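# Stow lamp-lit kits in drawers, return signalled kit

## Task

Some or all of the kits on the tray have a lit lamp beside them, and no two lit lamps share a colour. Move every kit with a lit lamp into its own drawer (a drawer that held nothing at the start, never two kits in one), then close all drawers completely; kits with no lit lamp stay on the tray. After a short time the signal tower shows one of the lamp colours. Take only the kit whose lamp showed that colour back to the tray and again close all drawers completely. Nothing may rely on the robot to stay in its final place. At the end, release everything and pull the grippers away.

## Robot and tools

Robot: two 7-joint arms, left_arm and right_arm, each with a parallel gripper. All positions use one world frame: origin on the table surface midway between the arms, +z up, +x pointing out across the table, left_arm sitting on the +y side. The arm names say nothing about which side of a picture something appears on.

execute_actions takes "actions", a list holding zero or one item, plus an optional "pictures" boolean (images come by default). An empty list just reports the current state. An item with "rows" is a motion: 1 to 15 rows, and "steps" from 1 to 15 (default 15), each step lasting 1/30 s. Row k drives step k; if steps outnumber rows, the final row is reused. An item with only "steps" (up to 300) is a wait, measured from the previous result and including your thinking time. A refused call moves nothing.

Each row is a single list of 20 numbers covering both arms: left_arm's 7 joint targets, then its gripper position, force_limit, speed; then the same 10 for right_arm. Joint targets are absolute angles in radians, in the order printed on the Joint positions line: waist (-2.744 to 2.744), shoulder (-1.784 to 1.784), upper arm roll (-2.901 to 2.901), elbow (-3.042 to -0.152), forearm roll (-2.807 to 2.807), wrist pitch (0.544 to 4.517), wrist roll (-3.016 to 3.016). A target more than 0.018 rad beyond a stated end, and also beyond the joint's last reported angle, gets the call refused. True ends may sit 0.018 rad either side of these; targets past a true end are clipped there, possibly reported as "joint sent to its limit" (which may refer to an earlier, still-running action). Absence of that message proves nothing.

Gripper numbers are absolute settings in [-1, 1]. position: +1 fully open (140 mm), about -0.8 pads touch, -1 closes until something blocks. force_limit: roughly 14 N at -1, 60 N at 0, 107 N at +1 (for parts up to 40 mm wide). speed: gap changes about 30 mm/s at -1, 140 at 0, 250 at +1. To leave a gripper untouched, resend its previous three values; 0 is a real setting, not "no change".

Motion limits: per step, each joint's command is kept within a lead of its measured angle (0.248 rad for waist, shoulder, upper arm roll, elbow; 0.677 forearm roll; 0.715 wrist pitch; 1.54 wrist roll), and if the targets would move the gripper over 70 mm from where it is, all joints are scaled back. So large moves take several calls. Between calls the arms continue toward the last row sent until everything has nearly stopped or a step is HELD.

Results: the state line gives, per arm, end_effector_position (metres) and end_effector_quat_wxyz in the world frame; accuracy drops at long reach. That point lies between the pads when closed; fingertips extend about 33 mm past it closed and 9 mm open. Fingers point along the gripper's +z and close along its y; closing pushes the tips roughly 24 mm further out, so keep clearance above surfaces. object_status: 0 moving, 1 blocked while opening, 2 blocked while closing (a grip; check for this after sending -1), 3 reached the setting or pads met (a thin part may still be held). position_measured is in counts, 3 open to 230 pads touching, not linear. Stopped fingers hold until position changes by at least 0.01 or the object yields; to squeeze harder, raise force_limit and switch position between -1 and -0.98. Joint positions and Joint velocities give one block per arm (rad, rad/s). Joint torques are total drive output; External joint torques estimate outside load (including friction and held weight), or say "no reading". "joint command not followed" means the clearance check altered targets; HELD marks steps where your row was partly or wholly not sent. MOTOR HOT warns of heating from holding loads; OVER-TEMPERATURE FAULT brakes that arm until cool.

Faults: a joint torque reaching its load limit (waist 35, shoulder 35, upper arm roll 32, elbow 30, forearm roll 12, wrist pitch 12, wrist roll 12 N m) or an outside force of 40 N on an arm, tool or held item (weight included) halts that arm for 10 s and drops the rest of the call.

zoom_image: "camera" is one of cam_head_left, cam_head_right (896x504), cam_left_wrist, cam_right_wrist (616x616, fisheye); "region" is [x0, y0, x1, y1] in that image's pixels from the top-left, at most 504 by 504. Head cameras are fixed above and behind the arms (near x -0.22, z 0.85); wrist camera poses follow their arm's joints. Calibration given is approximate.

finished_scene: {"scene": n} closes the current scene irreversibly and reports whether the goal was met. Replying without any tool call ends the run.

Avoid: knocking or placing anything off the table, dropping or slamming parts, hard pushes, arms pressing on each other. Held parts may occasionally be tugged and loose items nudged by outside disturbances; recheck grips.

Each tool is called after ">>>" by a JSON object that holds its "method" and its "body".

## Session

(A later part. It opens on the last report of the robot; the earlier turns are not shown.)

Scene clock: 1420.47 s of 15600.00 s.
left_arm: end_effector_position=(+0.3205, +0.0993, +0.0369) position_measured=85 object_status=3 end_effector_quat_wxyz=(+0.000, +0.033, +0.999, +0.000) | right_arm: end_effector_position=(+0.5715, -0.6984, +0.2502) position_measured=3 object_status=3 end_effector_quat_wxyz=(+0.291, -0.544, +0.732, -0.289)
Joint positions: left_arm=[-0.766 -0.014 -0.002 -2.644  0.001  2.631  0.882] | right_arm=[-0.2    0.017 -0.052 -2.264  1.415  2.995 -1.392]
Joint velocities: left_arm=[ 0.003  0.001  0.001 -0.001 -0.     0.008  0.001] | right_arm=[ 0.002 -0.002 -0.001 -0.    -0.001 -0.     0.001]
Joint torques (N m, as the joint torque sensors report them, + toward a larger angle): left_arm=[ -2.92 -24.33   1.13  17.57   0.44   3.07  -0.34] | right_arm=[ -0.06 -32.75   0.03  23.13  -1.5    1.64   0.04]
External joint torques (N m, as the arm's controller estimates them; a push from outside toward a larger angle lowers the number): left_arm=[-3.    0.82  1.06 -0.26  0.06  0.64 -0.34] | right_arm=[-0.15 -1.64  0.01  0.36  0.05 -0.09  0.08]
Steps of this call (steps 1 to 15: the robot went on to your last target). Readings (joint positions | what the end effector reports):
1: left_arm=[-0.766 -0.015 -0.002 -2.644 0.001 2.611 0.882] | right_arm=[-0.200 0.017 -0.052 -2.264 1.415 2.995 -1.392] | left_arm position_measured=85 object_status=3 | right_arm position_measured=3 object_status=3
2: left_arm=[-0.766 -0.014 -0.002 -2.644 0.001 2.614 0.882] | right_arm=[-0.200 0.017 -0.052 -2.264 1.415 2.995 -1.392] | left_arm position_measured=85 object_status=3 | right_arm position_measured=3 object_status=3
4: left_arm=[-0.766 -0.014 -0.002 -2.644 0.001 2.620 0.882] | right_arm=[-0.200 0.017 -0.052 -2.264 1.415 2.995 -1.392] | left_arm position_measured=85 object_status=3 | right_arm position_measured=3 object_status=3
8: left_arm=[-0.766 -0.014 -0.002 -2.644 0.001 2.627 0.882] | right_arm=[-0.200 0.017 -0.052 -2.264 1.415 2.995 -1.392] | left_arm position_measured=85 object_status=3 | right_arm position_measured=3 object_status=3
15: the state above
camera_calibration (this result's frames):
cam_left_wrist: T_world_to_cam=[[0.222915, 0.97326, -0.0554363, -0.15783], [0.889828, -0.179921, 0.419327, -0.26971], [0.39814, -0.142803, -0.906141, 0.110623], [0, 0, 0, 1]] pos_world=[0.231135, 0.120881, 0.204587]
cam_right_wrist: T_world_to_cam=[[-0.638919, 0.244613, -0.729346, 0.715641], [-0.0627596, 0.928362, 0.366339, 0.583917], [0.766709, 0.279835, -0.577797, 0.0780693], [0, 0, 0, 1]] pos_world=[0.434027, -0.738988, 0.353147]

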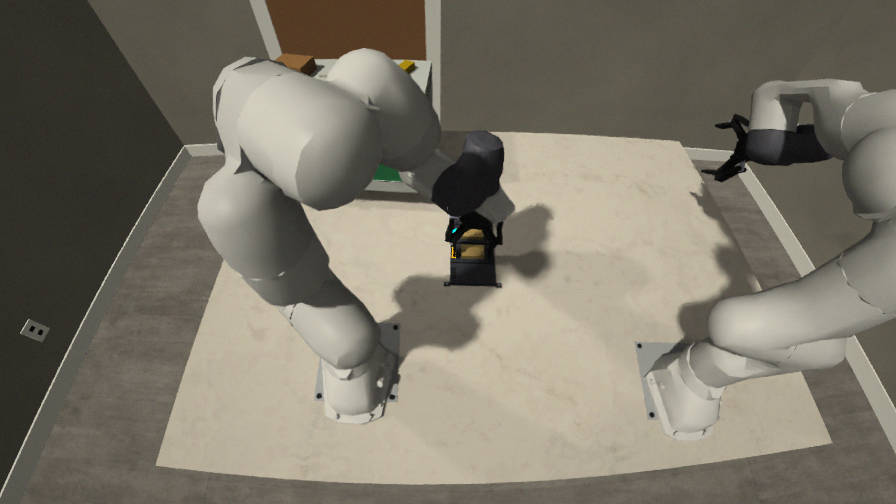

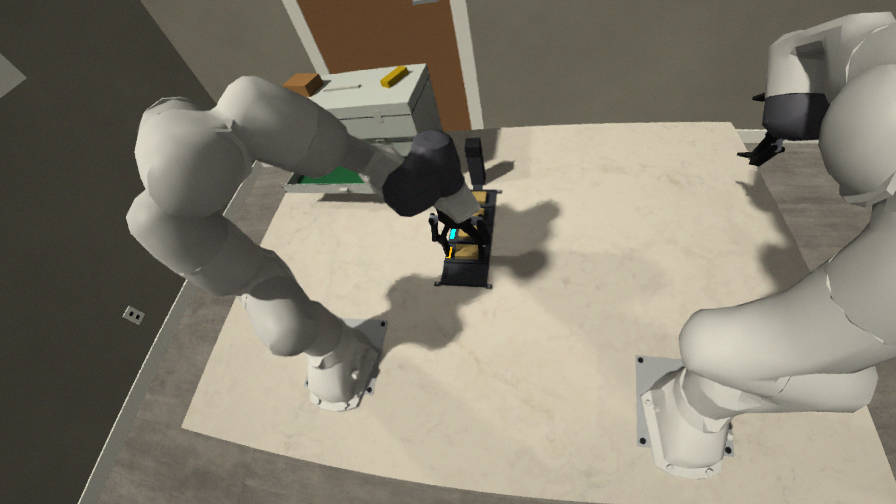

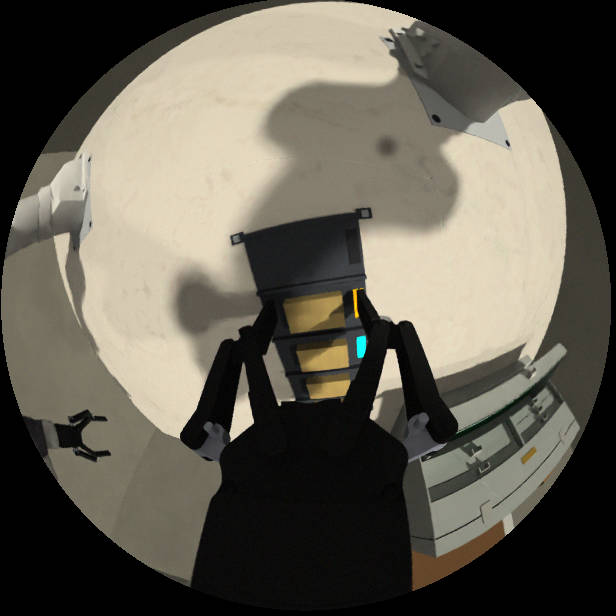

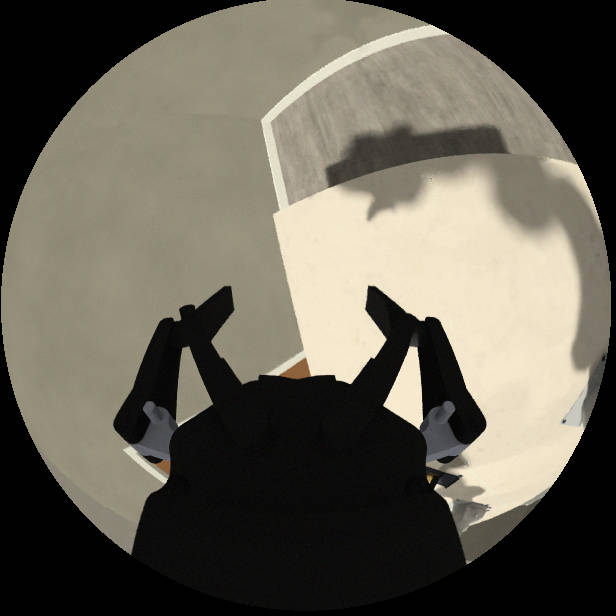

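>>> {"method": "execute_actions", "body": {"actions": [{"rows":[[-0.772,-0.012,0,-2.644,0,2.636,0.875,-1,0,-0.3,-0.2,0.017,-0.05,-2.264,1.415,2.995,-1.392,1,0,0]],"steps":15}], "pictures": false}}

>>> {"method": "execute_actions", "body": {"actions": [{"rows":[[-0.772,-0.04,0,-2.639,0,2.56,0.875,-1,0,-0.3,-0.2,0.017,-0.05,-2.264,1.415,2.995,-1.392,1,0,0],[-0.772,-0.065,0,-2.633,0,2.52,0.875,-1,0,-0.3,-0.2,0.017,-0.05,-2.264,1.415,2.995,-1.392,1,0,0],[-0.772,-0.09,0,-2.626,0,2.48,0.875,-1,0,-0.3,-0.2,0.017,-0.05,-2.264,1.415,2.995,-1.392,1,0,0],[-0.772,-0.115,0,-2.618,0,2.44,0.875,-1,0,-0.3,-0.2,0.017,-0.05,-2.264,1.415,2.995,-1.392,1,0,0],[-0.772,-0.14,0,-2.61,0,2.40,0.875,-1,0,-0.3,-0.2,0.017,-0.05,-2.264,1.415,2.995,-1.392,1,0,0],[-0.772,-0.165,0,-2.6,0,2.36,0.875,-1,0,-0.3,-0.2,0.017,-0.05,-2.264,1.415,2.995,-1.392,1,0,0],[-0.772,-0.19,0,-2.585,0,2.32,0.875,-1,0,-0.3,-0.2,0.017,-0.05,-2.264,1.415,2.995,-1.392,1,0,0],[-0.772,-0.215,0,-2.57,0,2.28,0.875,-1,0,-0.3,-0.2,0.017,-0.05,-2.264,1.415,2.995,-1.392,1,0,0],[-0.772,-0.24,0,-2.555,0,2.24,0.875,-1,0,-0.3,-0.2,0.017,-0.05,-2.264,1.415,2.995,-1.392,1,0,0],[-0.772,-0.265,0,-2.54,0,2.2,0.875,-1,0,-0.3,-0.2,0.017,-0.05,-2.264,1.415,2.995,-1.392,1,0,0],[-0.772,-0.29,0,-2.52,0,2.17,0.875,-1,0,-0.3,-0.2,0.017,-0.05,-2.264,1.415,2.995,-1.392,1,0,0],[-0.772,-0.32,0,-2.5,0,2.142,0.875,-1,0,-0.3,-0.2,0.017,-0.05,-2.264,1.415,2.995,-1.392,1,0,0],[-0.772,-0.345,0,-2.487,0,2.142,0.875,-1,0,-0.3,-0.2,0.017,-0.05,-2.264,1.415,2.995,-1.392,1,0,0]],"steps":15}], "pictures": false}}

Scene clock: 1446.90 s of 15600.00 s.
left_arm: end_effector_position=(+0.3204, +0.0976, +0.0377) position_measured=134 object_status=2 end_effector_quat_wxyz=(+0.001, +0.034, +0.999, -0.001) | right_arm: end_effector_position=(+0.5715, -0.6984, +0.2502) position_measured=3 object_status=3 end_effector_quat_wxyz=(+0.291, -0.544, +0.732, -0.289)
Joint positions: left_arm=[-0.769 -0.015 -0.002 -2.644  0.001  2.632  0.882] | right_arm=[-0.2    0.017 -0.052 -2.264  1.415  2.995 -1.392]
Joint velocities: left_arm=[ 0.001 -0.001  0.001  0.    -0.     0.    -0.001] | right_arm=[-0.001  0.001  0.     0.001 -0.    -0.    -0.001]
Joint torques (N m, as the joint torque sensors report them, + toward a larger angle): left_arm=[ -2.1  -22.79   1.11  17.62   0.42   3.18  -0.29] | right_arm=[ -0.1  -32.53  -0.51  22.92  -1.51   1.61   0.03]
External joint torques (N m, as the arm's controller estimates them; a push from outside toward a larger angle lowers the number): left_arm=[-2.08  2.48  1.14 -0.39  0.03  0.72 -0.29] | right_arm=[-0.09 -1.73 -0.43  0.28  0.02 -0.12  0.08]
Steps of this call (steps 1 to 15: the robot went on to your last target; steps 16 to 90: nothing new was sent; then 22.93 s passed at rest; steps 91 to 105: all 15 steps of this action). Readings (joint positions | what the end effector reports):
91: left_arm=[-0.767 -0.014 -0.002 -2.644 0.001 2.632 0.882] | right_arm=[-0.200 0.017 -0.052 -2.264 1.415 2.995 -1.392] | left_arm position_measured=85 object_status=0 | right_arm position_measured=3 object_status=3
92: left_arm=[-0.767 -0.014 -0.002 -2.644 0.001 2.632 0.882] | right_arm=[-0.200 0.017 -0.052 -2.264 1.415 2.995 -1.392] | left_arm position_measured=90 object_status=0 | right_arm position_measured=3 object_status=3
94: left_arm=[-0.768 -0.014 -0.002 -2.644 0.001 2.632 0.882] | right_arm=[-0.200 0.017 -0.052 -2.264 1.415 2.995 -1.392] | left_arm position_measured=102 object_status=0 | right_arm position_measured=3 object_status=3
98: left_arm=[-0.769 -0.014 -0.002 -2.644 0.001 2.632 0.882] | right_arm=[-0.200 0.017 -0.052 -2.264 1.415 2.995 -1.392] | left_arm position_measured=125 object_status=0 | right_arm position_measured=3 object_status=3
105: the state above

Scene clock: 1447.40 s of 15600.00 s.
left_arm: end_effector_position=(+0.3352, +0.0839, +0.1967) position_measured=134 object_status=2 end_effector_quat_wxyz=(+0.022, +0.034, +0.999, -0.019) | right_arm: end_effector_position=(+0.5715, -0.6984, +0.2502) position_measured=3 object_status=3 end_effector_quat_wxyz=(+0.291, -0.544, +0.732, -0.289)
Joint positions: left_arm=[-0.769 -0.325 -0.002 -2.498  0.001  2.231  0.882] | right_arm=[-0.2    0.017 -0.052 -2.264  1.415  2.995 -1.392]
Joint velocities: left_arm=[ 0.    -0.429  0.001  0.293 -0.001 -0.46   0.001] | right_arm=[-0.001 -0.001 -0.    -0.     0.002  0.001 -0.001]
Joint torques (N m, as the joint torque sensors report them, + toward a larger angle): left_arm=[-2.41 -9.55  0.93 15.17  0.57  0.68 -0.22] | right_arm=[  0.27 -32.79  -0.33  23.34  -1.55   1.68   0.04]
External joint torques (N m, as the arm's controller estimates them; a push from outside toward a larger angle lowers the number): left_arm=[-2.36 -1.59  1.26  0.58 -0.02 -0.58 -0.22] | right_arm=[ 0.25 -1.76 -0.3   0.6  -0.02 -0.06  0.08]
Steps of this call (steps 1 to 15: all 15 steps of this action). Readings (joint positions | what the end effector reports):
1: left_arm=[-0.769 -0.019 -0.002 -2.644 0.001 2.621 0.882] | right_arm=[-0.200 0.017 -0.052 -2.264 1.415 2.995 -1.392] | left_arm position_measured=134 object_status=2 | right_arm position_measured=3 object_status=3
2: left_arm=[-0.769 -0.029 -0.002 -2.643 0.001 2.603 0.882] | right_arm=[-0.200 0.017 -0.052 -2.264 1.415 2.995 -1.392] | left_arm position_measured=134 object_status=2 | right_arm position_measured=3 object_status=3
4: left_arm=[-0.769 -0.063 -0.002 -2.637 0.001 2.556 0.882] | right_arm=[-0.200 0.017 -0.052 -2.264 1.415 2.995 -1.392] | left_arm position_measured=134 object_status=2 | right_arm position_measured=3 object_status=3
8: left_arm=[-0.769 -0.157 -0.002 -2.601 0.001 2.434 0.882] | right_arm=[-0.200 0.017 -0.052 -2.264 1.415 2.995 -1.392] | left_arm position_measured=134 object_status=2 | right_arm position_measured=3 object_status=3
15: the state above

>>> {"method": "execute_actions", "body": {"actions": [{"rows":[[0.0,-0.345,0,-2.487,0,2.135,1.645,-1,0,-0.3,-0.2,0.017,-0.05,-2.264,1.415,2.995,-1.392,1,0,0]],"steps":15}], "pictures": false}}

>>> {"method": "execute_actions", "body": {"actions": [{"rows":[[0.0,-0.3,0,-2.44,0,2.13,1.645,-1,0,-0.3,-0.2,0.017,-0.05,-2.264,1.415,2.995,-1.392,1,0,0],[0.0,-0.25,0,-2.39,0,2.13,1.645,-1,0,-0.3,-0.2,0.017,-0.05,-2.264,1.415,2.995,-1.392,1,0,0],[0.0,-0.2,0,-2.336,0,2.13,1.645,-1,0,-0.3,-0.2,0.017,-0.05,-2.264,1.415,2.995,-1.392,1,0,0],[0.0,-0.15,0,-2.283,0,2.13,1.645,-1,0,-0.3,-0.2,0.017,-0.05,-2.264,1.415,2.995,-1.392,1,0,0],[0.0,-0.1,0,-2.23,0,2.125,1.645,-1,0,-0.3,-0.2,0.017,-0.05,-2.264,1.415,2.995,-1.392,1,0,0],[0.0,-0.048,0,-2.174,0,2.123,1.645,-1,0,-0.3,-0.2,0.017,-0.05,-2.264,1.415,2.995,-1.392,1,0,0]],"steps":15}], "pictures": false}}

>>> {"method": "execute_actions", "body": {"actions": [{"steps":15}]}}

Scene clock: 1462.37 s of 15600.00 s.
left_arm: end_effector_position=(+0.4361, +0.3740, +0.2016) position_measured=134 object_status=2 end_effector_quat_wxyz=(+0.000, -0.070, +0.998, -0.001) | right_arm: end_effector_position=(+0.5715, -0.6984, +0.2502) position_measured=3 object_status=3 end_effector_quat_wxyz=(+0.291, -0.544, +0.732, -0.289)
Joint positions: left_arm=[-0.057 -0.345  0.004 -2.487  0.     2.142  1.392] | right_arm=[-0.2    0.017 -0.052 -2.264  1.415  2.995 -1.392]
Joint velocities: left_arm=[ 0.901  0.     0.132 -0.001  0.001 -0.02   0.814] | right_arm=[-0.     0.    -0.    -0.001 -0.     0.    -0.   ]
Joint torques (N m, as the joint torque sensors report them, + toward a larger angle): left_arm=[ -9.8  -18.7   -9.58  22.48   0.98   1.99   0.6 ] | right_arm=[  0.12 -32.84  -0.23  23.04  -1.59   1.59   0.07]
External joint torques (N m, as the arm's controller estimates them; a push from outside toward a larger angle lowers the number): left_arm=[ 0.76  0.73  1.59 -0.56  0.55 -0.35  0.62] | right_arm=[ 0.13 -1.92 -0.16  0.36 -0.05 -0.14  0.11]
Steps of this call (steps 1 to 30: the robot went on to your last target; steps 31 to 90: nothing new was sent; then 11.47 s passed at rest; steps 91 to 105: all 15 steps of this action). Readings (joint positions | what the end effector reports):
91: left_arm=[-0.736 -0.345 -0.015 -2.487 0.000 2.145 0.929] | right_arm=[-0.200 0.017 -0.052 -2.264 1.415 2.995 -1.392] | left_arm position_measured=134 object_status=2 | right_arm position_measured=3 object_status=3
92: left_arm=[-0.692 -0.345 -0.017 -2.487 0.000 2.145 0.975] | right_arm=[-0.200 0.017 -0.052 -2.264 1.415 2.995 -1.392] | left_arm position_measured=134 object_status=2 | right_arm position_measured=3 object_status=3
94: left_arm=[-0.596 -0.345 -0.013 -2.487 0.000 2.144 1.058] | right_arm=[-0.200 0.017 -0.052 -2.264 1.415 2.995 -1.392] | left_arm position_measured=134 object_status=2 | right_arm position_measured=3 object_status=3
98: left_arm=[-0.395 -0.345 -0.006 -2.487 0.000 2.144 1.196] | right_arm=[-0.200 0.017 -0.052 -2.264 1.415 2.995 -1.392] | left_arm position_measured=134 object_status=2 | right_arm position_measured=3 object_status=3
105: the state above

Scene clock: 1462.87 s of 15600.00 s.
left_arm: end_effector_position=(+0.5331, +0.3978, +0.2000) position_measured=134 object_status=2 end_effector_quat_wxyz=(-0.001, +0.003, +1.000, -0.000) | right_arm: end_effector_position=(+0.5715, -0.6984, +0.2502) position_measured=3 object_status=3 end_effector_quat_wxyz=(+0.291, -0.544, +0.732, -0.289)
Joint positions: left_arm=[-0.003 -0.049  0.003 -2.179  0.     2.128  1.591] | right_arm=[-0.2    0.017 -0.052 -2.264  1.415  2.995 -1.392]
Joint velocities: left_arm=[ 0.001  0.002 -0.001  0.036  0.    -0.007  0.159] | right_arm=[ 0.    -0.     0.     0.001 -0.     0.001 -0.   ]
Joint torques (N m, as the joint torque sensors report them, + toward a larger angle): left_arm=[  0.83 -29.11  -1.45  24.29   0.87   2.05   0.49] | right_arm=[  0.12 -32.37  -0.13  22.96  -1.58   1.63   0.01]
External joint torques (N m, as the arm's controller estimates them; a push from outside toward a larger angle lowers the number): left_arm=[ 0.81  0.47 -1.43  1.08  0.18 -0.31  0.5 ] | right_arm=[ 0.13 -1.4  -0.06  0.24 -0.05 -0.11  0.05]
Steps of this call (steps 1 to 15: all 15 steps of this action). Readings (joint positions | what the end effector reports):
1: left_arm=[-0.033 -0.336 0.008 -2.476 0.000 2.139 1.418] | right_arm=[-0.200 0.017 -0.052 -2.264 1.415 2.995 -1.392] | left_arm position_measured=134 object_status=2 | right_arm position_measured=3 object_status=3
2: left_arm=[-0.018 -0.313 0.009 -2.452 0.000 2.136 1.441] | right_arm=[-0.200 0.017 -0.052 -2.264 1.415 2.995 -1.392] | left_arm position_measured=134 object_status=2 | right_arm position_measured=3 object_status=3
4: left_arm=[-0.006 -0.241 0.008 -2.375 0.000 2.133 1.479] | right_arm=[-0.200 0.017 -0.052 -2.264 1.415 2.995 -1.392] | left_arm position_measured=134 object_status=2 | right_arm position_measured=3 object_status=3
8: left_arm=[-0.003 -0.088 0.004 -2.218 0.000 2.131 1.536] | right_arm=[-0.200 0.017 -0.052 -2.264 1.415 2.995 -1.392] | left_arm position_measured=134 object_status=2 | right_arm position_measured=3 object_status=3
15: the state above

Scene clock: 1463.37 s of 15600.00 s.
left_arm: end_effector_position=(+0.5339, +0.3978, +0.2010) position_measured=134 object_status=2 end_effector_quat_wxyz=(-0.001, +0.022, +1.000, -0.000) | right_arm: end_effector_position=(+0.5715, -0.6984, +0.2502) position_measured=3 object_status=3 end_effector_quat_wxyz=(+0.291, -0.544, +0.732, -0.289)
Joint positions: left_arm=[-0.003 -0.049  0.002 -2.177  0.     2.126  1.629] | right_arm=[-0.2    0.017 -0.052 -2.264  1.415  2.995 -1.392]
Joint velocities: left_arm=[-0.     0.001 -0.002  0.001  0.     0.     0.03 ] | right_arm=[ 0.001 -0.001 -0.     0.002  0.001 -0.     0.002]
Joint torques (N m, as the joint torque sensors report them, + toward a larger angle): left_arm=[  1.36 -29.14  -1.16  24.8    0.91   2.13   0.38] | right_arm=[  0.13 -32.75  -0.02  22.83  -1.54   1.62   0.04]
External joint torques (N m, as the arm's controller estimates them; a push from outside toward a larger angle lowers the number): left_arm=[ 1.42  0.53 -1.04  1.23  0.21 -0.3   0.38] | right_arm=[ 0.13 -1.73  0.04  0.08  0.   -0.11  0.08]
Steps of this call (steps 1 to 15: the robot went on to your last target). Readings (joint positions | what the end effector reports):
1: left_arm=[-0.003 -0.049 0.003 -2.178 0.000 2.127 1.596] | right_arm=[-0.200 0.017 -0.052 -2.264 1.415 2.995 -1.392] | left_arm position_measured=134 object_status=2 | right_arm position_measured=3 object_status=3
2: left_arm=[-0.003 -0.049 0.003 -2.178 0.000 2.127 1.600] | right_arm=[-0.200 0.017 -0.052 -2.264 1.415 2.995 -1.392] | left_arm position_measured=134 object_status=2 | right_arm position_measured=3 object_status=3
4: left_arm=[-0.003 -0.049 0.003 -2.177 0.000 2.127 1.608] | right_arm=[-0.200 0.017 -0.052 -2.264 1.415 2.995 -1.392] | left_arm position_measured=134 object_status=2 | right_arm position_measured=3 object_status=3
8: left_arm=[-0.003 -0.049 0.003 -2.177 0.000 2.127 1.618] | right_arm=[-0.200 0.017 -0.052 -2.264 1.415 2.995 -1.392] | left_arm position_measured=134 object_status=2 | right_arm position_measured=3 object_status=3
15: the state above
camera_calibration (this result's frames):
cam_left_wrist: T_world_to_cam=[[0.202532, 0.977654, -0.0563305, -0.477519], [0.894079, -0.161138, 0.41792, -0.48414], [0.399504, -0.135006, -0.906736, 0.213272], [0, 0, 0, 1]] pos_world=[0.444369, 0.417628, 0.368814]
cam_right_wrist: T_world_to_cam=[[-0.638919, 0.244613, -0.729346, 0.715641], [-0.0627596, 0.928362, 0.366339, 0.583917], [0.766709, 0.279835, -0.577797, 0.0780694], [0, 0, 0, 1]] pos_world=[0.434027, -0.738988, 0.353147]

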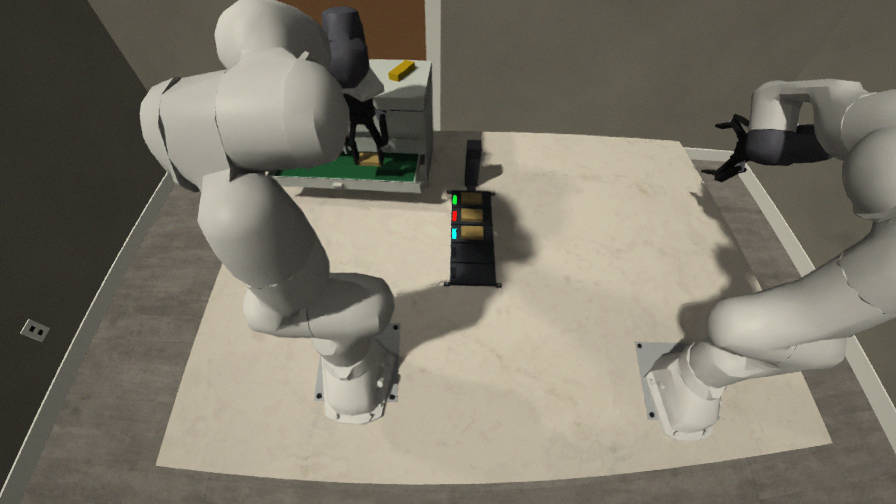

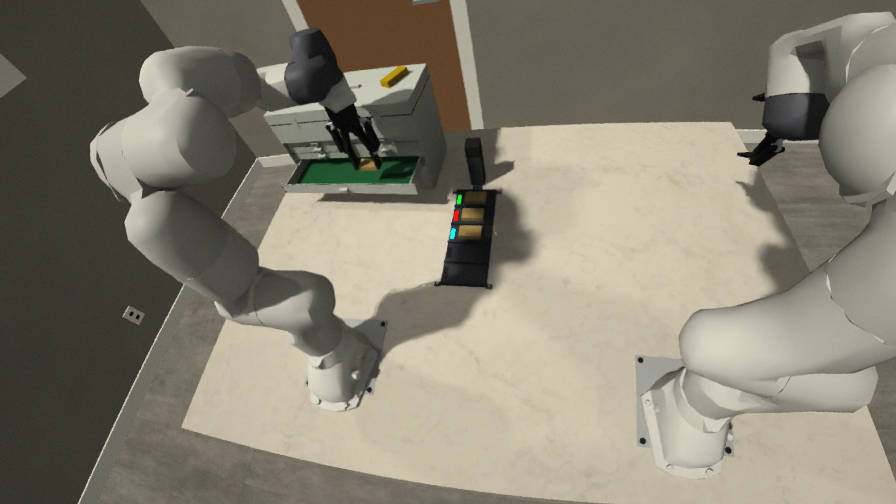

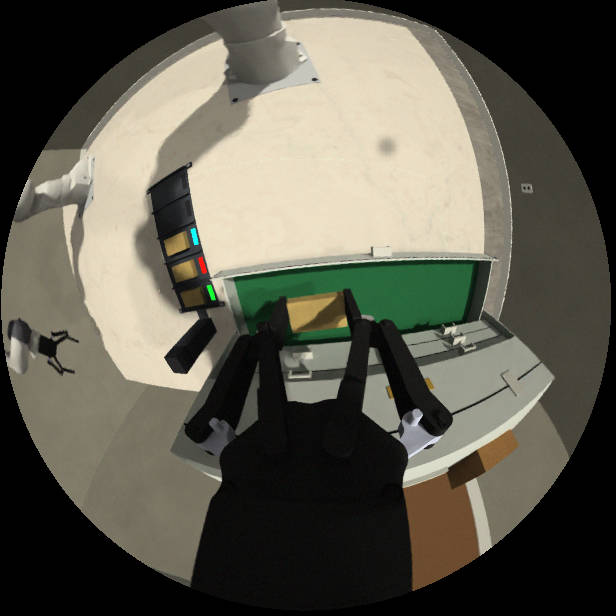

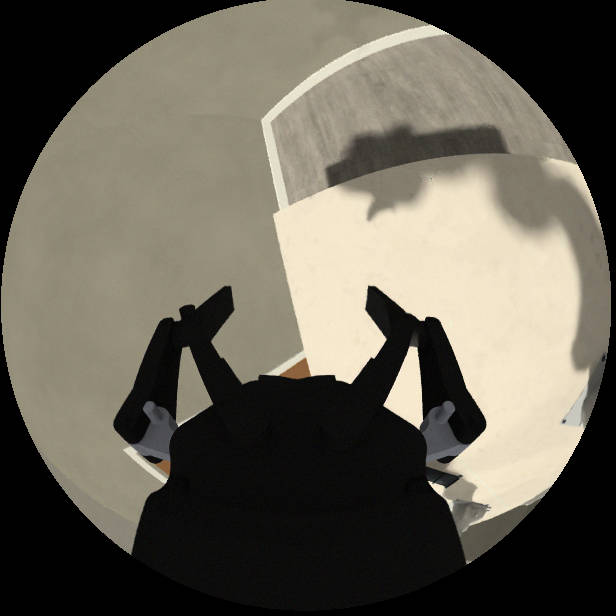

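>>> {"method": "execute_actions", "body": {"actions": [{"rows":[[0.0,-0.03,0,-2.165,0,2.17,1.645,-1,0,-0.3,-0.2,0.017,-0.05,-2.264,1.415,2.995,-1.392,1,0,0],[0.0,-0.022,0,-2.17,0,2.185,1.645,-1,0,-0.3,-0.2,0.017,-0.05,-2.264,1.415,2.995,-1.392,1,0,0],[0.0,-0.015,0,-2.177,0,2.2,1.645,-1,0,-0.3,-0.2,0.017,-0.05,-2.264,1.415,2.995,-1.392,1,0,0],[0.0,-0.008,0,-2.184,0,2.215,1.645,-1,0,-0.3,-0.2,0.017,-0.05,-2.264,1.415,2.995,-1.392,1,0,0],[0.0,0.0,0,-2.191,0,2.23,1.645,-1,0,-0.3,-0.2,0.017,-0.05,-2.264,1.415,2.995,-1.392,1,0,0],[0.0,0.008,0,-2.198,0,2.245,1.645,-1,0,-0.3,-0.2,0.017,-0.05,-2.264,1.415,2.995,-1.392,1,0,0],[0.0,0.016,0,-2.205,0,2.255,1.645,-1,0,-0.3,-0.2,0.017,-0.05,-2.264,1.415,2.995,-1.392,1,0,0],[0.0,0.024,0,-2.212,0,2.265,1.645,-1,0,-0.3,-0.2,0.017,-0.05,-2.264,1.415,2.995,-1.392,1,0,0],[0.0,0.032,0,-2.219,0,2.268,1.645,-1,0,-0.3,-0.2,0.017,-0.05,-2.264,1.415,2.995,-1.392,1,0,0],[0.0,0.039,0,-2.225,0,2.268,1.645,-1,0,-0.3,-0.2,0.017,-0.05,-2.264,1.415,2.995,-1.392,1,0,0]],"steps":15}], "pictures": false}}

>>> {"method": "execute_actions", "body": {"actions": [{"rows":[[0.0,0.047,0,-2.231,0,2.285,1.645,-1,0,-0.3,-0.2,0.017,-0.05,-2.264,1.415,2.995,-1.392,1,0,0],[0.0,0.047,0,-2.231,0,2.285,1.645,-1,0,-0.3,-0.2,0.017,-0.05,-2.264,1.415,2.995,-1.392,1,0,0],[0.0,0.047,0,-2.231,0,2.29,1.645,-1,0,-0.3,-0.2,0.017,-0.05,-2.264,1.415,2.995,-1.392,1,0,0],[0.0,0.055,0,-2.236,0,2.295,1.645,-1,0,-0.3,-0.2,0.017,-0.05,-2.264,1.415,2.995,-1.392,1,0,0]],"steps":15}], "pictures": false}}

Scene clock: 1491.53 s of 15600.00 s.
left_arm: end_effector_position=(+0.5344, +0.3979, +0.1421) position_measured=134 object_status=2 end_effector_quat_wxyz=(-0.010, +0.027, +1.000, -0.000) | right_arm: end_effector_position=(+0.5715, -0.6984, +0.2502) position_measured=3 object_status=3 end_effector_quat_wxyz=(+0.291, -0.544, +0.732, -0.289)
Joint positions: left_arm=[-0.003  0.041  0.002 -2.226  0.     2.248  1.638] | right_arm=[-0.2    0.017 -0.052 -2.264  1.415  2.995 -1.392]
Joint velocities: left_arm=[ 0.     0.006 -0.001 -0.008 -0.001  0.082  0.003] | right_arm=[-0.001 -0.001  0.     0.001 -0.001 -0.     0.   ]
Joint torques (N m, as the joint torque sensors report them, + toward a larger angle): left_arm=[  0.9  -33.21  -1.43  22.92   0.83   3.48   0.43] | right_arm=[  0.26 -32.43   0.16  23.4   -1.55   1.64   0.07]
External joint torques (N m, as the arm's controller estimates them; a push from outside toward a larger angle lowers the number): left_arm=[ 1.02  0.48 -1.37 -0.89  0.18  0.9   0.43] | right_arm=[ 0.35 -1.42  0.31  0.65 -0.01 -0.11  0.11]
Steps of this call (steps 1 to 15: the robot went on to your last target; steps 16 to 90: nothing new was sent; then 24.67 s passed at rest; steps 91 to 105: all 15 steps of this action). Readings (joint positions | what the end effector reports):
91: left_arm=[-0.003 -0.046 0.002 -2.174 0.000 2.132 1.638] | right_arm=[-0.200 0.017 -0.052 -2.264 1.415 2.995 -1.392] | left_arm position_measured=134 object_status=2 | right_arm position_measured=3 object_status=3
92: left_arm=[-0.003 -0.040 0.002 -2.172 0.000 2.141 1.638] | right_arm=[-0.200 0.017 -0.052 -2.264 1.415 2.995 -1.392] | left_arm position_measured=134 object_status=2 | right_arm position_measured=3 object_status=3
94: left_arm=[-0.003 -0.027 0.002 -2.174 0.000 2.162 1.638] | right_arm=[-0.200 0.017 -0.052 -2.264 1.415 2.995 -1.392] | left_arm position_measured=134 object_status=2 | right_arm position_measured=3 object_status=3
98: left_arm=[-0.003 0.005 0.002 -2.196 0.000 2.209 1.638] | right_arm=[-0.200 0.017 -0.052 -2.264 1.415 2.995 -1.392] | left_arm position_measured=134 object_status=2 | right_arm position_measured=3 object_status=3
105: the state above

Scene clock: 1492.03 s of 15600.00 s.
left_arm: end_effector_position=(+0.5401, +0.3979, +0.1349) position_measured=134 object_status=2 end_effector_quat_wxyz=(-0.001, +0.027, +1.000, +0.000) | right_arm: end_effector_position=(+0.5715, -0.6984, +0.2502) position_measured=3 object_status=3 end_effector_quat_wxyz=(+0.291, -0.544, +0.732, -0.289)
Joint positions: left_arm=[-0.003  0.054  0.002 -2.235  0.     2.287  1.638] | right_arm=[-0.2    0.017 -0.052 -2.264  1.415  2.995 -1.392]
Joint velocities: left_arm=[-0.001  0.001 -0.001 -0.     0.     0.015  0.   ] | right_arm=[-0.     0.001  0.001 -0.    -0.     0.     0.002]
Joint torques (N m, as the joint torque sensors report them, + toward a larger angle): left_arm=[  0.62 -30.7   -0.77  21.48   0.76   3.34   0.48] | right_arm=[  0.39 -32.99   0.01  23.32  -1.6    1.63   0.02]
External joint torques (N m, as the arm's controller estimates them; a push from outside toward a larger angle lowers the number): left_arm=[ 0.62  1.06 -0.83 -0.66  0.14  0.95  0.48] | right_arm=[ 0.48 -2.2   0.16  0.73 -0.08 -0.11  0.06]
Steps of this call (steps 1 to 15: all 15 steps of this action). Readings (joint positions | what the end effector reports):
1: left_arm=[-0.003 0.042 0.002 -2.227 0.000 2.253 1.638] | right_arm=[-0.200 0.017 -0.052 -2.264 1.415 2.995 -1.392] | left_arm position_measured=134 object_status=2 | right_arm position_measured=3 object_status=3
2: left_arm=[-0.003 0.043 0.002 -2.228 0.000 2.258 1.638] | right_arm=[-0.200 0.017 -0.052 -2.264 1.415 2.995 -1.392] | left_arm position_measured=134 object_status=2 | right_arm position_measured=3 object_status=3
4: left_arm=[-0.003 0.046 0.002 -2.230 0.000 2.268 1.638] | right_arm=[-0.200 0.017 -0.052 -2.264 1.415 2.995 -1.392] | left_arm position_measured=134 object_status=2 | right_arm position_measured=3 object_status=3
8: left_arm=[-0.003 0.054 0.002 -2.235 0.000 2.280 1.638] | right_arm=[-0.200 0.017 -0.052 -2.264 1.415 2.995 -1.392] | left_arm position_measured=134 object_status=2 | right_arm position_measured=3 object_status=3
15: the state above

>>> {"method": "execute_actions", "body": {"actions": [{"rows":[[0.0,0.063,0,-2.242,0,2.308,1.645,-1,0,-0.3,-0.2,0.017,-0.05,-2.264,1.415,2.995,-1.392,1,0,0]],"steps":15}], "pictures": false}}

Scene clock: 1500.50 s of 15600.00 s.
left_arm: end_effector_position=(+0.5432, +0.3980, +0.1339) position_measured=134 object_status=2 end_effector_quat_wxyz=(+0.004, +0.027, +1.000, +0.000) | right_arm: end_effector_position=(+0.5715, -0.6984, +0.2502) position_measured=3 object_status=3 end_effector_quat_wxyz=(+0.291, -0.544, +0.732, -0.289)
Joint positions: left_arm=[-0.003  0.056  0.002 -2.238  0.     2.302  1.638] | right_arm=[-0.2    0.017 -0.052 -2.264  1.415  2.995 -1.392]
Joint velocities: left_arm=[ 0.     0.001  0.001 -0.001 -0.001  0.004  0.001] | right_arm=[-0.001 -0.001  0.    -0.001 -0.     0.001 -0.001]
Joint torques (N m, as the joint torque sensors report them, + toward a larger angle): left_arm=[  1.64 -27.22  -1.64  19.     0.86   3.24   0.46] | right_arm=[  0.15 -32.87  -0.08  23.02  -1.59   1.67   0.  ]
External joint torques (N m, as the arm's controller estimates them; a push from outside toward a larger angle lowers the number): left_arm=[ 1.68  4.67 -1.66 -3.2   0.24  0.8   0.46] | right_arm=[ 0.18 -1.79  0.01  0.26 -0.06 -0.07  0.05]
Steps of this call (steps 1 to 15: the robot went on to your last target; steps 16 to 90: nothing new was sent; then 4.97 s passed at rest; steps 91 to 105: all 15 steps of this action). Readings (joint positions | what the end effector reports):
91: left_arm=[-0.003 0.055 0.002 -2.236 0.000 2.292 1.638] | right_arm=[-0.200 0.017 -0.052 -2.264 1.415 2.995 -1.392] | left_arm position_measured=134 object_status=2 | right_arm position_measured=3 object_status=3
92: left_arm=[-0.003 0.056 0.002 -2.237 0.000 2.294 1.638] | right_arm=[-0.200 0.017 -0.052 -2.264 1.415 2.995 -1.392] | left_arm position_measured=134 object_status=2 | right_arm position_measured=3 object_status=3
94: left_arm=[-0.003 0.056 0.002 -2.237 0.000 2.297 1.638] | right_arm=[-0.200 0.017 -0.052 -2.264 1.415 2.995 -1.392] | left_arm position_measured=134 object_status=2 | right_arm position_measured=3 object_status=3
98: left_arm=[-0.003 0.056 0.002 -2.237 0.000 2.300 1.638] | right_arm=[-0.200 0.017 -0.052 -2.264 1.415 2.995 -1.392] | left_arm position_measured=134 object_status=2 | right_arm position_measured=3 object_status=3
105: the state above

>>> {"method": "execute_actions", "body": {"actions": [{"rows":[[0.0,0.054,0,-2.236,0,2.298,1.645,0.35,0,0,-0.2,0.017,-0.05,-2.264,1.415,2.995,-1.392,1,0,0],[0.0,0.054,0,-2.236,0,2.298,1.645,0.35,0,0,-0.2,0.017,-0.05,-2.264,1.415,2.995,-1.392,1,0,0],[0.0,0.054,0,-2.236,0,2.298,1.645,0.35,0,0,-0.2,0.017,-0.05,-2.264,1.415,2.995,-1.392,1,0,0],[0.0,0.054,0,-2.236,0,2.298,1.645,0.35,0,0,-0.2,0.017,-0.05,-2.264,1.415,2.995,-1.392,1,0,0],[0.0,0.054,0,-2.236,0,2.298,1.645,0.35,0,0,-0.2,0.017,-0.05,-2.264,1.415,2.995,-1.392,1,0,0],[0.0,0.054,0,-2.236,0,2.298,1.645,0.35,0,0,-0.2,0.017,-0.05,-2.264,1.415,2.995,-1.392,1,0,0],[0.0,0.054,0,-2.236,0,2.298,1.645,0.35,0,0,-0.2,0.017,-0.05,-2.264,1.415,2.995,-1.392,1,0,0],[0.0,0.04,0,-2.226,0,2.24,1.645,0.35,0,0,-0.2,0.017,-0.05,-2.264,1.415,2.995,-1.392,1,0,0],[0.0,0.024,0,-2.214,0,2.21,1.645,0.35,0,0,-0.2,0.017,-0.05,-2.264,1.415,2.995,-1.392,1,0,0],[0.0,0.008,0,-2.2,0,2.18,1.645,0.35,0,0,-0.2,0.017,-0.05,-2.264,1.415,2.995,-1.392,1,0,0],[0.0,-0.01,0,-2.19,0,2.15,1.645,0.35,0,0,-0.2,0.017,-0.05,-2.264,1.415,2.995,-1.392,1,0,0],[0.0,-0.03,0,-2.18,0,2.13,1.645,0.35,0,0,-0.2,0.017,-0.05,-2.264,1.415,2.995,-1.392,1,0,0],[0.0,-0.048,0,-2.174,0,2.125,1.645,0.35,0,0,-0.2,0.017,-0.05,-2.264,1.415,2.995,-1.392,1,0,0]],"steps":15}], "pictures": false}}

>>> {"method": "execute_actions", "body": {"actions": [{"rows":[[0.04,-0.15,0,-2.283,0,2.13,1.6,-1,0,0,-0.2,0.017,-0.05,-2.264,1.415,2.995,-1.392,1,0,0],[0.04,-0.25,0,-2.39,0,2.14,1.6,-1,0,0,-0.2,0.017,-0.05,-2.264,1.415,2.995,-1.392,1,0,0],[0.04,-0.345,0,-2.487,0,2.2,1.6,-1,0,0,-0.2,0.017,-0.05,-2.264,1.415,2.995,-1.392,1,0,0],[0.04,-0.45,0,-2.6,0,2.3,1.6,-1,0,0,-0.2,0.017,-0.05,-2.264,1.415,2.995,-1.392,1,0,0],[0.04,-0.55,0,-2.7,0,2.4,1.6,-1,0,0,-0.2,0.017,-0.05,-2.264,1.415,2.995,-1.392,1,0,0],[0.04,-0.65,0,-2.82,0,2.5,1.6,-1,0,0,-0.2,0.017,-0.05,-2.264,1.415,2.995,-1.392,1,0,0],[0.04,-0.738,0,-2.922,0,2.62,1.6,-1,0,0,-0.2,0.017,-0.05,-2.264,1.415,2.995,-1.392,1,0,0]],"steps":15}], "pictures": false}}

>>> {"method": "execute_actions", "body": {"actions": [{"rows":[[0.04,-0.7,0,-2.93,0,2.7,1.6,-1,0,0,-0.2,0.017,-0.05,-2.264,1.415,2.995,-1.392,1,0,0],[0.04,-0.66,0,-2.935,0,2.75,1.6,-1,0,0,-0.2,0.017,-0.05,-2.264,1.415,2.995,-1.392,1,0,0],[0.04,-0.62,0,-2.94,0,2.8,1.6,-1,0,0,-0.2,0.017,-0.05,-2.264,1.415,2.995,-1.392,1,0,0],[0.04,-0.58,0,-2.945,0,2.84,1.6,-1,0,0,-0.2,0.017,-0.05,-2.264,1.415,2.995,-1.392,1,0,0],[0.04,-0.54,0,-2.945,0,2.88,1.6,-1,0,0,-0.2,0.017,-0.05,-2.264,1.415,2.995,-1.392,1,0,0],[0.04,-0.5,0,-2.945,0,2.92,1.6,-1,0,0,-0.2,0.017,-0.05,-2.264,1.415,2.995,-1.392,1,0,0],[0.04,-0.46,0,-2.945,0,2.947,1.6,-1,0,0,-0.2,0.017,-0.05,-2.264,1.415,2.995,-1.392,1,0,0],[0.04,-0.4346,0,-2.945,0,2.95,1.6,-1,0,0,-0.2,0.017,-0.05,-2.264,1.415,2.995,-1.392,1,0,0]],"steps":15}], "pictures": false}}

>>> {"method": "execute_actions", "body": {"actions": [{"steps":20}]}}

Scene clock: 1543.27 s of 15600.00 s.
left_arm: end_effector_position=(+0.5472, +0.3980, +0.1959) position_measured=85 object_status=3 end_effector_quat_wxyz=(+0.017, +0.027, +0.999, +0.001) | right_arm: end_effector_position=(+0.5715, -0.6984, +0.2502) position_measured=3 object_status=3 end_effector_quat_wxyz=(+0.291, -0.544, +0.732, -0.289)
Joint positions: left_arm=[-0.003 -0.033  0.002 -2.181  0.     2.181  1.639] | right_arm=[-0.2    0.017 -0.052 -2.264  1.415  2.995 -1.392]
Joint velocities: left_arm=[-0.    -0.341 -0.001  0.203  0.002 -0.277 -0.   ] | right_arm=[ 0.001  0.002  0.001 -0.    -0.001  0.001  0.001]
Joint torques (N m, as the joint torque sensors report them, + toward a larger angle): left_arm=[  1.1  -21.2   -0.94  17.73   0.93   1.04   0.49] | right_arm=[ -0.18 -32.3    0.06  22.67  -1.53   1.65   0.04]
External joint torques (N m, as the arm's controller estimates them; a push from outside toward a larger angle lowers the number): left_arm=[ 1.17 -0.96 -0.83  0.52  0.3  -0.59  0.49] | right_arm=[-0.2  -1.48  0.11  0.04  0.   -0.07  0.08]
Steps of this call (steps 1 to 15: the robot went on to your last target; steps 16 to 90: nothing new was sent; then 39.27 s passed at rest; steps 91 to 105: all 15 steps of this action). Readings (joint positions | what the end effector reports):
91: left_arm=[-0.003 0.056 0.002 -2.238 0.000 2.302 1.639] | right_arm=[-0.200 0.017 -0.052 -2.264 1.415 2.995 -1.392] | left_arm position_measured=134 object_status=0 | right_arm position_measured=3 object_status=3
92: left_arm=[-0.003 0.056 0.002 -2.237 0.000 2.302 1.639] | right_arm=[-0.200 0.017 -0.052 -2.264 1.415 2.995 -1.392] | left_arm position_measured=133 object_status=0 | right_arm position_measured=3 object_status=3
94: left_arm=[-0.003 0.056 0.002 -2.237 0.000 2.302 1.639] | right_arm=[-0.200 0.017 -0.052 -2.264 1.415 2.995 -1.392] | left_arm position_measured=112 object_status=0 | right_arm position_measured=3 object_status=3
98: left_arm=[-0.003 0.054 0.002 -2.236 0.000 2.292 1.639] | right_arm=[-0.200 0.017 -0.052 -2.264 1.415 2.995 -1.392] | left_arm position_measured=86 object_status=0 | right_arm position_measured=3 object_status=3
105: the state above

Scene clock: 1543.77 s of 15600.00 s.
left_arm: end_effector_position=(+0.4199, +0.4119, +0.2058) position_measured=190 object_status=0 end_effector_quat_wxyz=(+0.185, -0.005, +0.983, +0.009) | right_arm: end_effector_position=(+0.5715, -0.6984, +0.2502) position_measured=3 object_status=3 end_effector_quat_wxyz=(+0.291, -0.544, +0.732, -0.289)
Joint positions: left_arm=[ 0.037 -0.73   0.    -2.913  0.     2.557  1.613] | right_arm=[-0.2    0.017 -0.052 -2.264  1.415  2.995 -1.392]
Joint velocities: left_arm=[ 0.    -0.075  0.001 -0.124 -0.001  0.348 -0.021] | right_arm=[ 0.001 -0.    -0.     0.001  0.001 -0.    -0.001]
Joint torques (N m, as the joint torque sensors report them, + toward a larger angle): left_arm=[ 0.65 -8.1  -0.55 24.96  0.76  4.23 -0.3 ] | right_arm=[  0.3  -32.7    0.04  22.97  -1.53   1.64   0.05]
External joint torques (N m, as the arm's controller estimates them; a push from outside toward a larger angle lowers the number): left_arm=[ 0.69 -1.45  0.11 -0.41  0.04  0.91 -0.29] | right_arm=[ 0.22 -1.8   0.03  0.31  0.   -0.08  0.09]
Steps of this call (steps 1 to 15: all 15 steps of this action). Readings (joint positions | what the end effector reports):
1: left_arm=[0.005 -0.063 -0.002 -2.203 0.000 2.177 1.636] | right_arm=[-0.200 0.017 -0.052 -2.264 1.415 2.995 -1.392] | left_arm position_measured=85 object_status=0 | right_arm position_measured=3 object_status=3
2: left_arm=[0.013 -0.114 -0.003 -2.254 0.000 2.173 1.633] | right_arm=[-0.200 0.017 -0.052 -2.264 1.415 2.995 -1.392] | left_arm position_measured=92 object_status=0 | right_arm position_measured=3 object_status=3
4: left_arm=[0.028 -0.260 -0.001 -2.405 0.000 2.197 1.628] | right_arm=[-0.200 0.017 -0.052 -2.264 1.415 2.995 -1.392] | left_arm position_measured=107 object_status=0 | right_arm position_measured=3 object_status=3
8: left_arm=[0.037 -0.581 0.000 -2.718 0.000 2.387 1.620] | right_arm=[-0.200 0.017 -0.052 -2.264 1.415 2.995 -1.392] | left_arm position_measured=137 object_status=0 | right_arm position_measured=3 object_status=3
15: the state above

Scene clock: 1544.27 s of 15600.00 s.
left_arm: end_effector_position=(+0.4491, +0.4134, +0.1344) position_measured=233 object_status=3 end_effector_quat_wxyz=(+0.199, -0.007, +0.980, +0.009) | right_arm: end_effector_position=(+0.5715, -0.6984, +0.2502) position_measured=3 object_status=3 end_effector_quat_wxyz=(+0.291, -0.544, +0.732, -0.289)
Joint positions: left_arm=[ 0.038 -0.438  0.    -2.947  0.     2.911  1.608] | right_arm=[-0.2    0.017 -0.052 -2.264  1.415  2.995 -1.392]
Joint velocities: left_arm=[ 0.     0.018  0.001  0.006  0.001  0.211 -0.004] | right_arm=[-0.001 -0.     0.001 -0.001 -0.     0.001 -0.001]
Joint torques (N m, as the joint torque sensors report them, + toward a larger angle): left_arm=[  0.75 -11.68  -0.55  20.79   0.69   3.85  -0.27] | right_arm=[  0.04 -32.88  -0.39  23.37  -1.58   1.6    0.06]
External joint torques (N m, as the arm's controller estimates them; a push from outside toward a larger angle lowers the number): left_arm=[ 0.73  1.41 -0.18  0.37  0.21  0.7  -0.26] | right_arm=[ 0.06 -1.89 -0.31  0.65 -0.04 -0.14  0.1 ]
Steps of this call (steps 1 to 15: all 15 steps of this action). Readings (joint positions | what the end effector reports):
1: left_arm=[0.037 -0.725 0.000 -2.917 0.000 2.581 1.612] | right_arm=[-0.200 0.017 -0.052 -2.264 1.415 2.995 -1.392] | left_arm position_measured=198 object_status=0 | right_arm position_measured=3 object_status=3
2: left_arm=[0.037 -0.710 0.000 -2.919 0.000 2.611 1.612] | right_arm=[-0.200 0.017 -0.052 -2.264 1.415 2.995 -1.392] | left_arm position_measured=205 object_status=0 | right_arm position_measured=3 object_status=3
4: left_arm=[0.037 -0.655 0.000 -2.927 0.000 2.680 1.611] | right_arm=[-0.200 0.017 -0.052 -2.264 1.415 2.995 -1.392] | left_arm position_measured=221 object_status=0 | right_arm position_measured=3 object_status=3
8: left_arm=[0.038 -0.507 0.000 -2.940 0.000 2.814 1.609] | right_arm=[-0.200 0.017 -0.052 -2.264 1.415 2.995 -1.392] | left_arm position_measured=233 object_status=0 | right_arm position_measured=3 object_status=3
15: the state above

Scene clock: 1544.93 s of 15600.00 s.
left_arm: end_effector_position=(+0.4580, +0.4139, +0.1415) position_measured=233 object_status=3 end_effector_quat_wxyz=(+0.216, -0.008, +0.976, +0.009) | right_arm: end_effector_position=(+0.5715, -0.6984, +0.2502) position_measured=3 object_status=3 end_effector_quat_wxyz=(+0.291, -0.544, +0.732, -0.289)
Joint positions: left_arm=[ 0.038 -0.437  0.    -2.946  0.     2.945  1.607] | right_arm=[-0.2    0.017 -0.052 -2.264  1.415  2.995 -1.392]
Joint velocities: left_arm=[ 0.001  0.001  0.001  0.001 -0.     0.005 -0.002] | right_arm=[ 0.     0.001 -0.001 -0.001  0.001 -0.    -0.001]
Joint torques (N m, as the joint torque sensors report them, + toward a larger angle): left_arm=[  0.43 -11.28   0.07  21.17   0.58   4.09  -0.28] | right_arm=[ -0.03 -32.87   0.03  23.35  -1.51   1.69   0.07]
External joint torques (N m, as the arm's controller estimates them; a push from outside toward a larger angle lowers the number): left_arm=[ 0.4   1.63  0.43  0.67  0.1   0.86 -0.27] | right_arm=[ 0.03 -2.02  0.14  0.73  0.01 -0.05  0.11]
Steps of this call (steps 1 to 20: the robot went on to your last target). Readings (joint positions | what the end effector reports):
1: left_arm=[0.038 -0.437 0.000 -2.947 0.000 2.917 1.608] | right_arm=[-0.200 0.017 -0.052 -2.264 1.415 2.995 -1.392] | left_arm position_measured=233 object_status=3 | right_arm position_measured=3 object_status=3
2: left_arm=[0.038 -0.437 0.000 -2.947 0.000 2.923 1.608] | right_arm=[-0.200 0.017 -0.052 -2.264 1.415 2.995 -1.392] | left_arm position_measured=233 object_status=3 | right_arm position_measured=3 object_status=3
4: left_arm=[0.038 -0.437 0.000 -2.946 0.000 2.930 1.608] | right_arm=[-0.200 0.017 -0.052 -2.264 1.415 2.995 -1.392] | left_arm position_measured=233 object_status=3 | right_arm position_measured=3 object_status=3
8: left_arm=[0.038 -0.437 0.000 -2.946 0.000 2.939 1.607] | right_arm=[-0.200 0.017 -0.052 -2.264 1.415 2.995 -1.392] | left_arm position_measured=233 object_status=3 | right_arm position_measured=3 object_status=3
20: the state above
camera_calibration (this result's frames):
cam_left_wrist: T_world_to_cam=[[0.148835, 0.988366, 0.0313072, -0.473478], [0.641453, -0.120593, 0.757625, -0.337923], [0.752586, -0.0926792, -0.651939, -0.023488], [0, 0, 0, 1]] pos_world=[0.304908, 0.425042, 0.255529]
cam_right_wrist: T_world_to_cam=[[-0.638919, 0.244613, -0.729346, 0.715641], [-0.0627596, 0.928362, 0.366339, 0.583917], [0.766709, 0.279835, -0.577797, 0.0780693], [0, 0, 0, 1]] pos_world=[0.434027, -0.738988, 0.353147]

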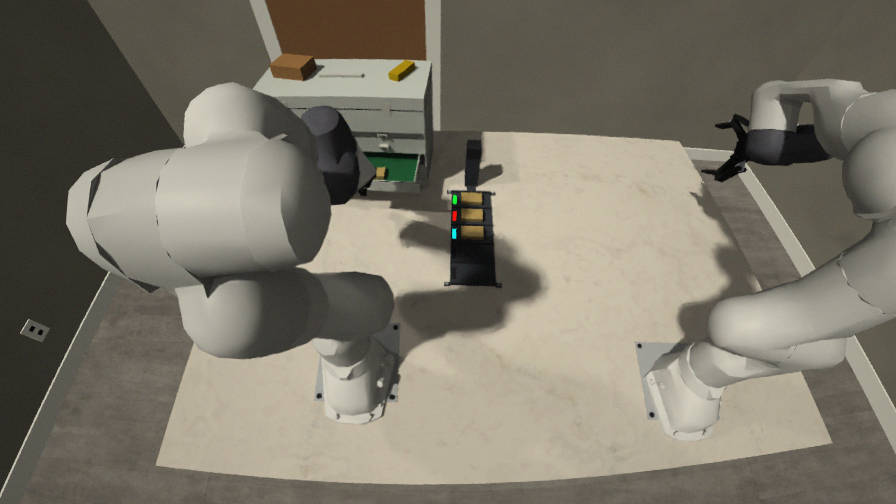

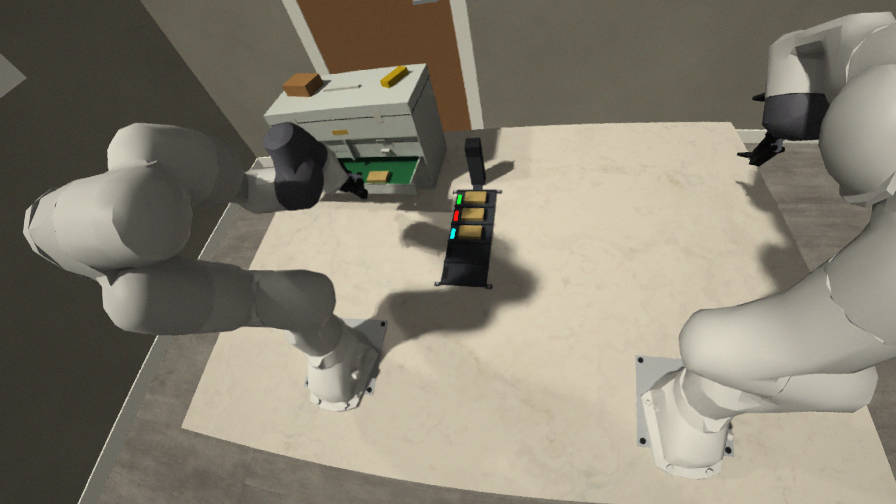

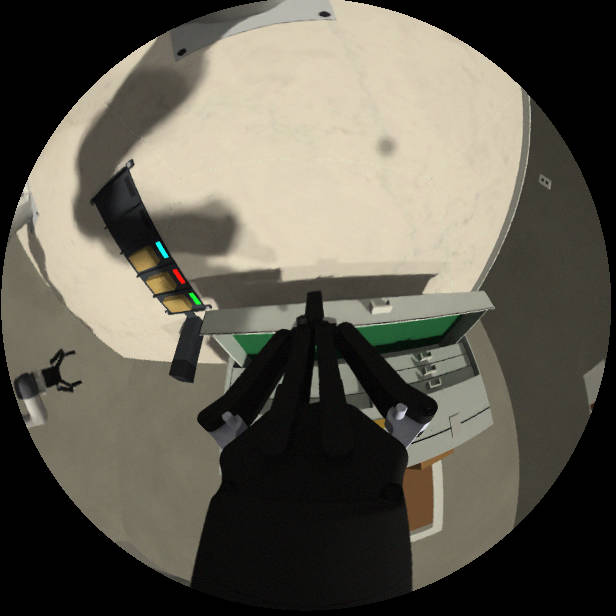

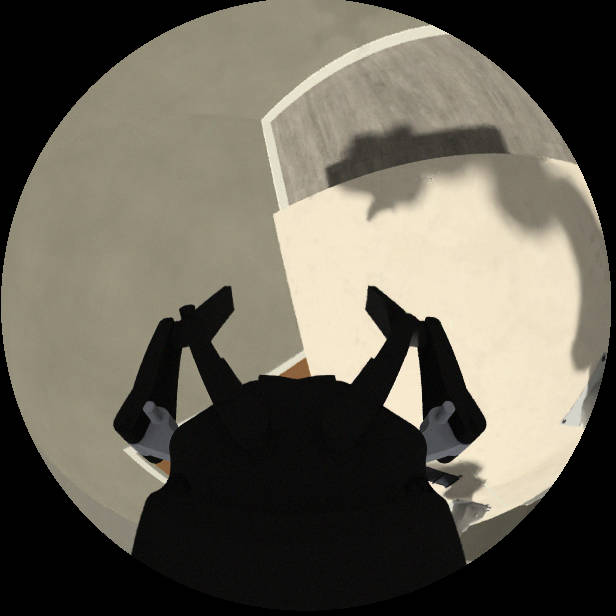

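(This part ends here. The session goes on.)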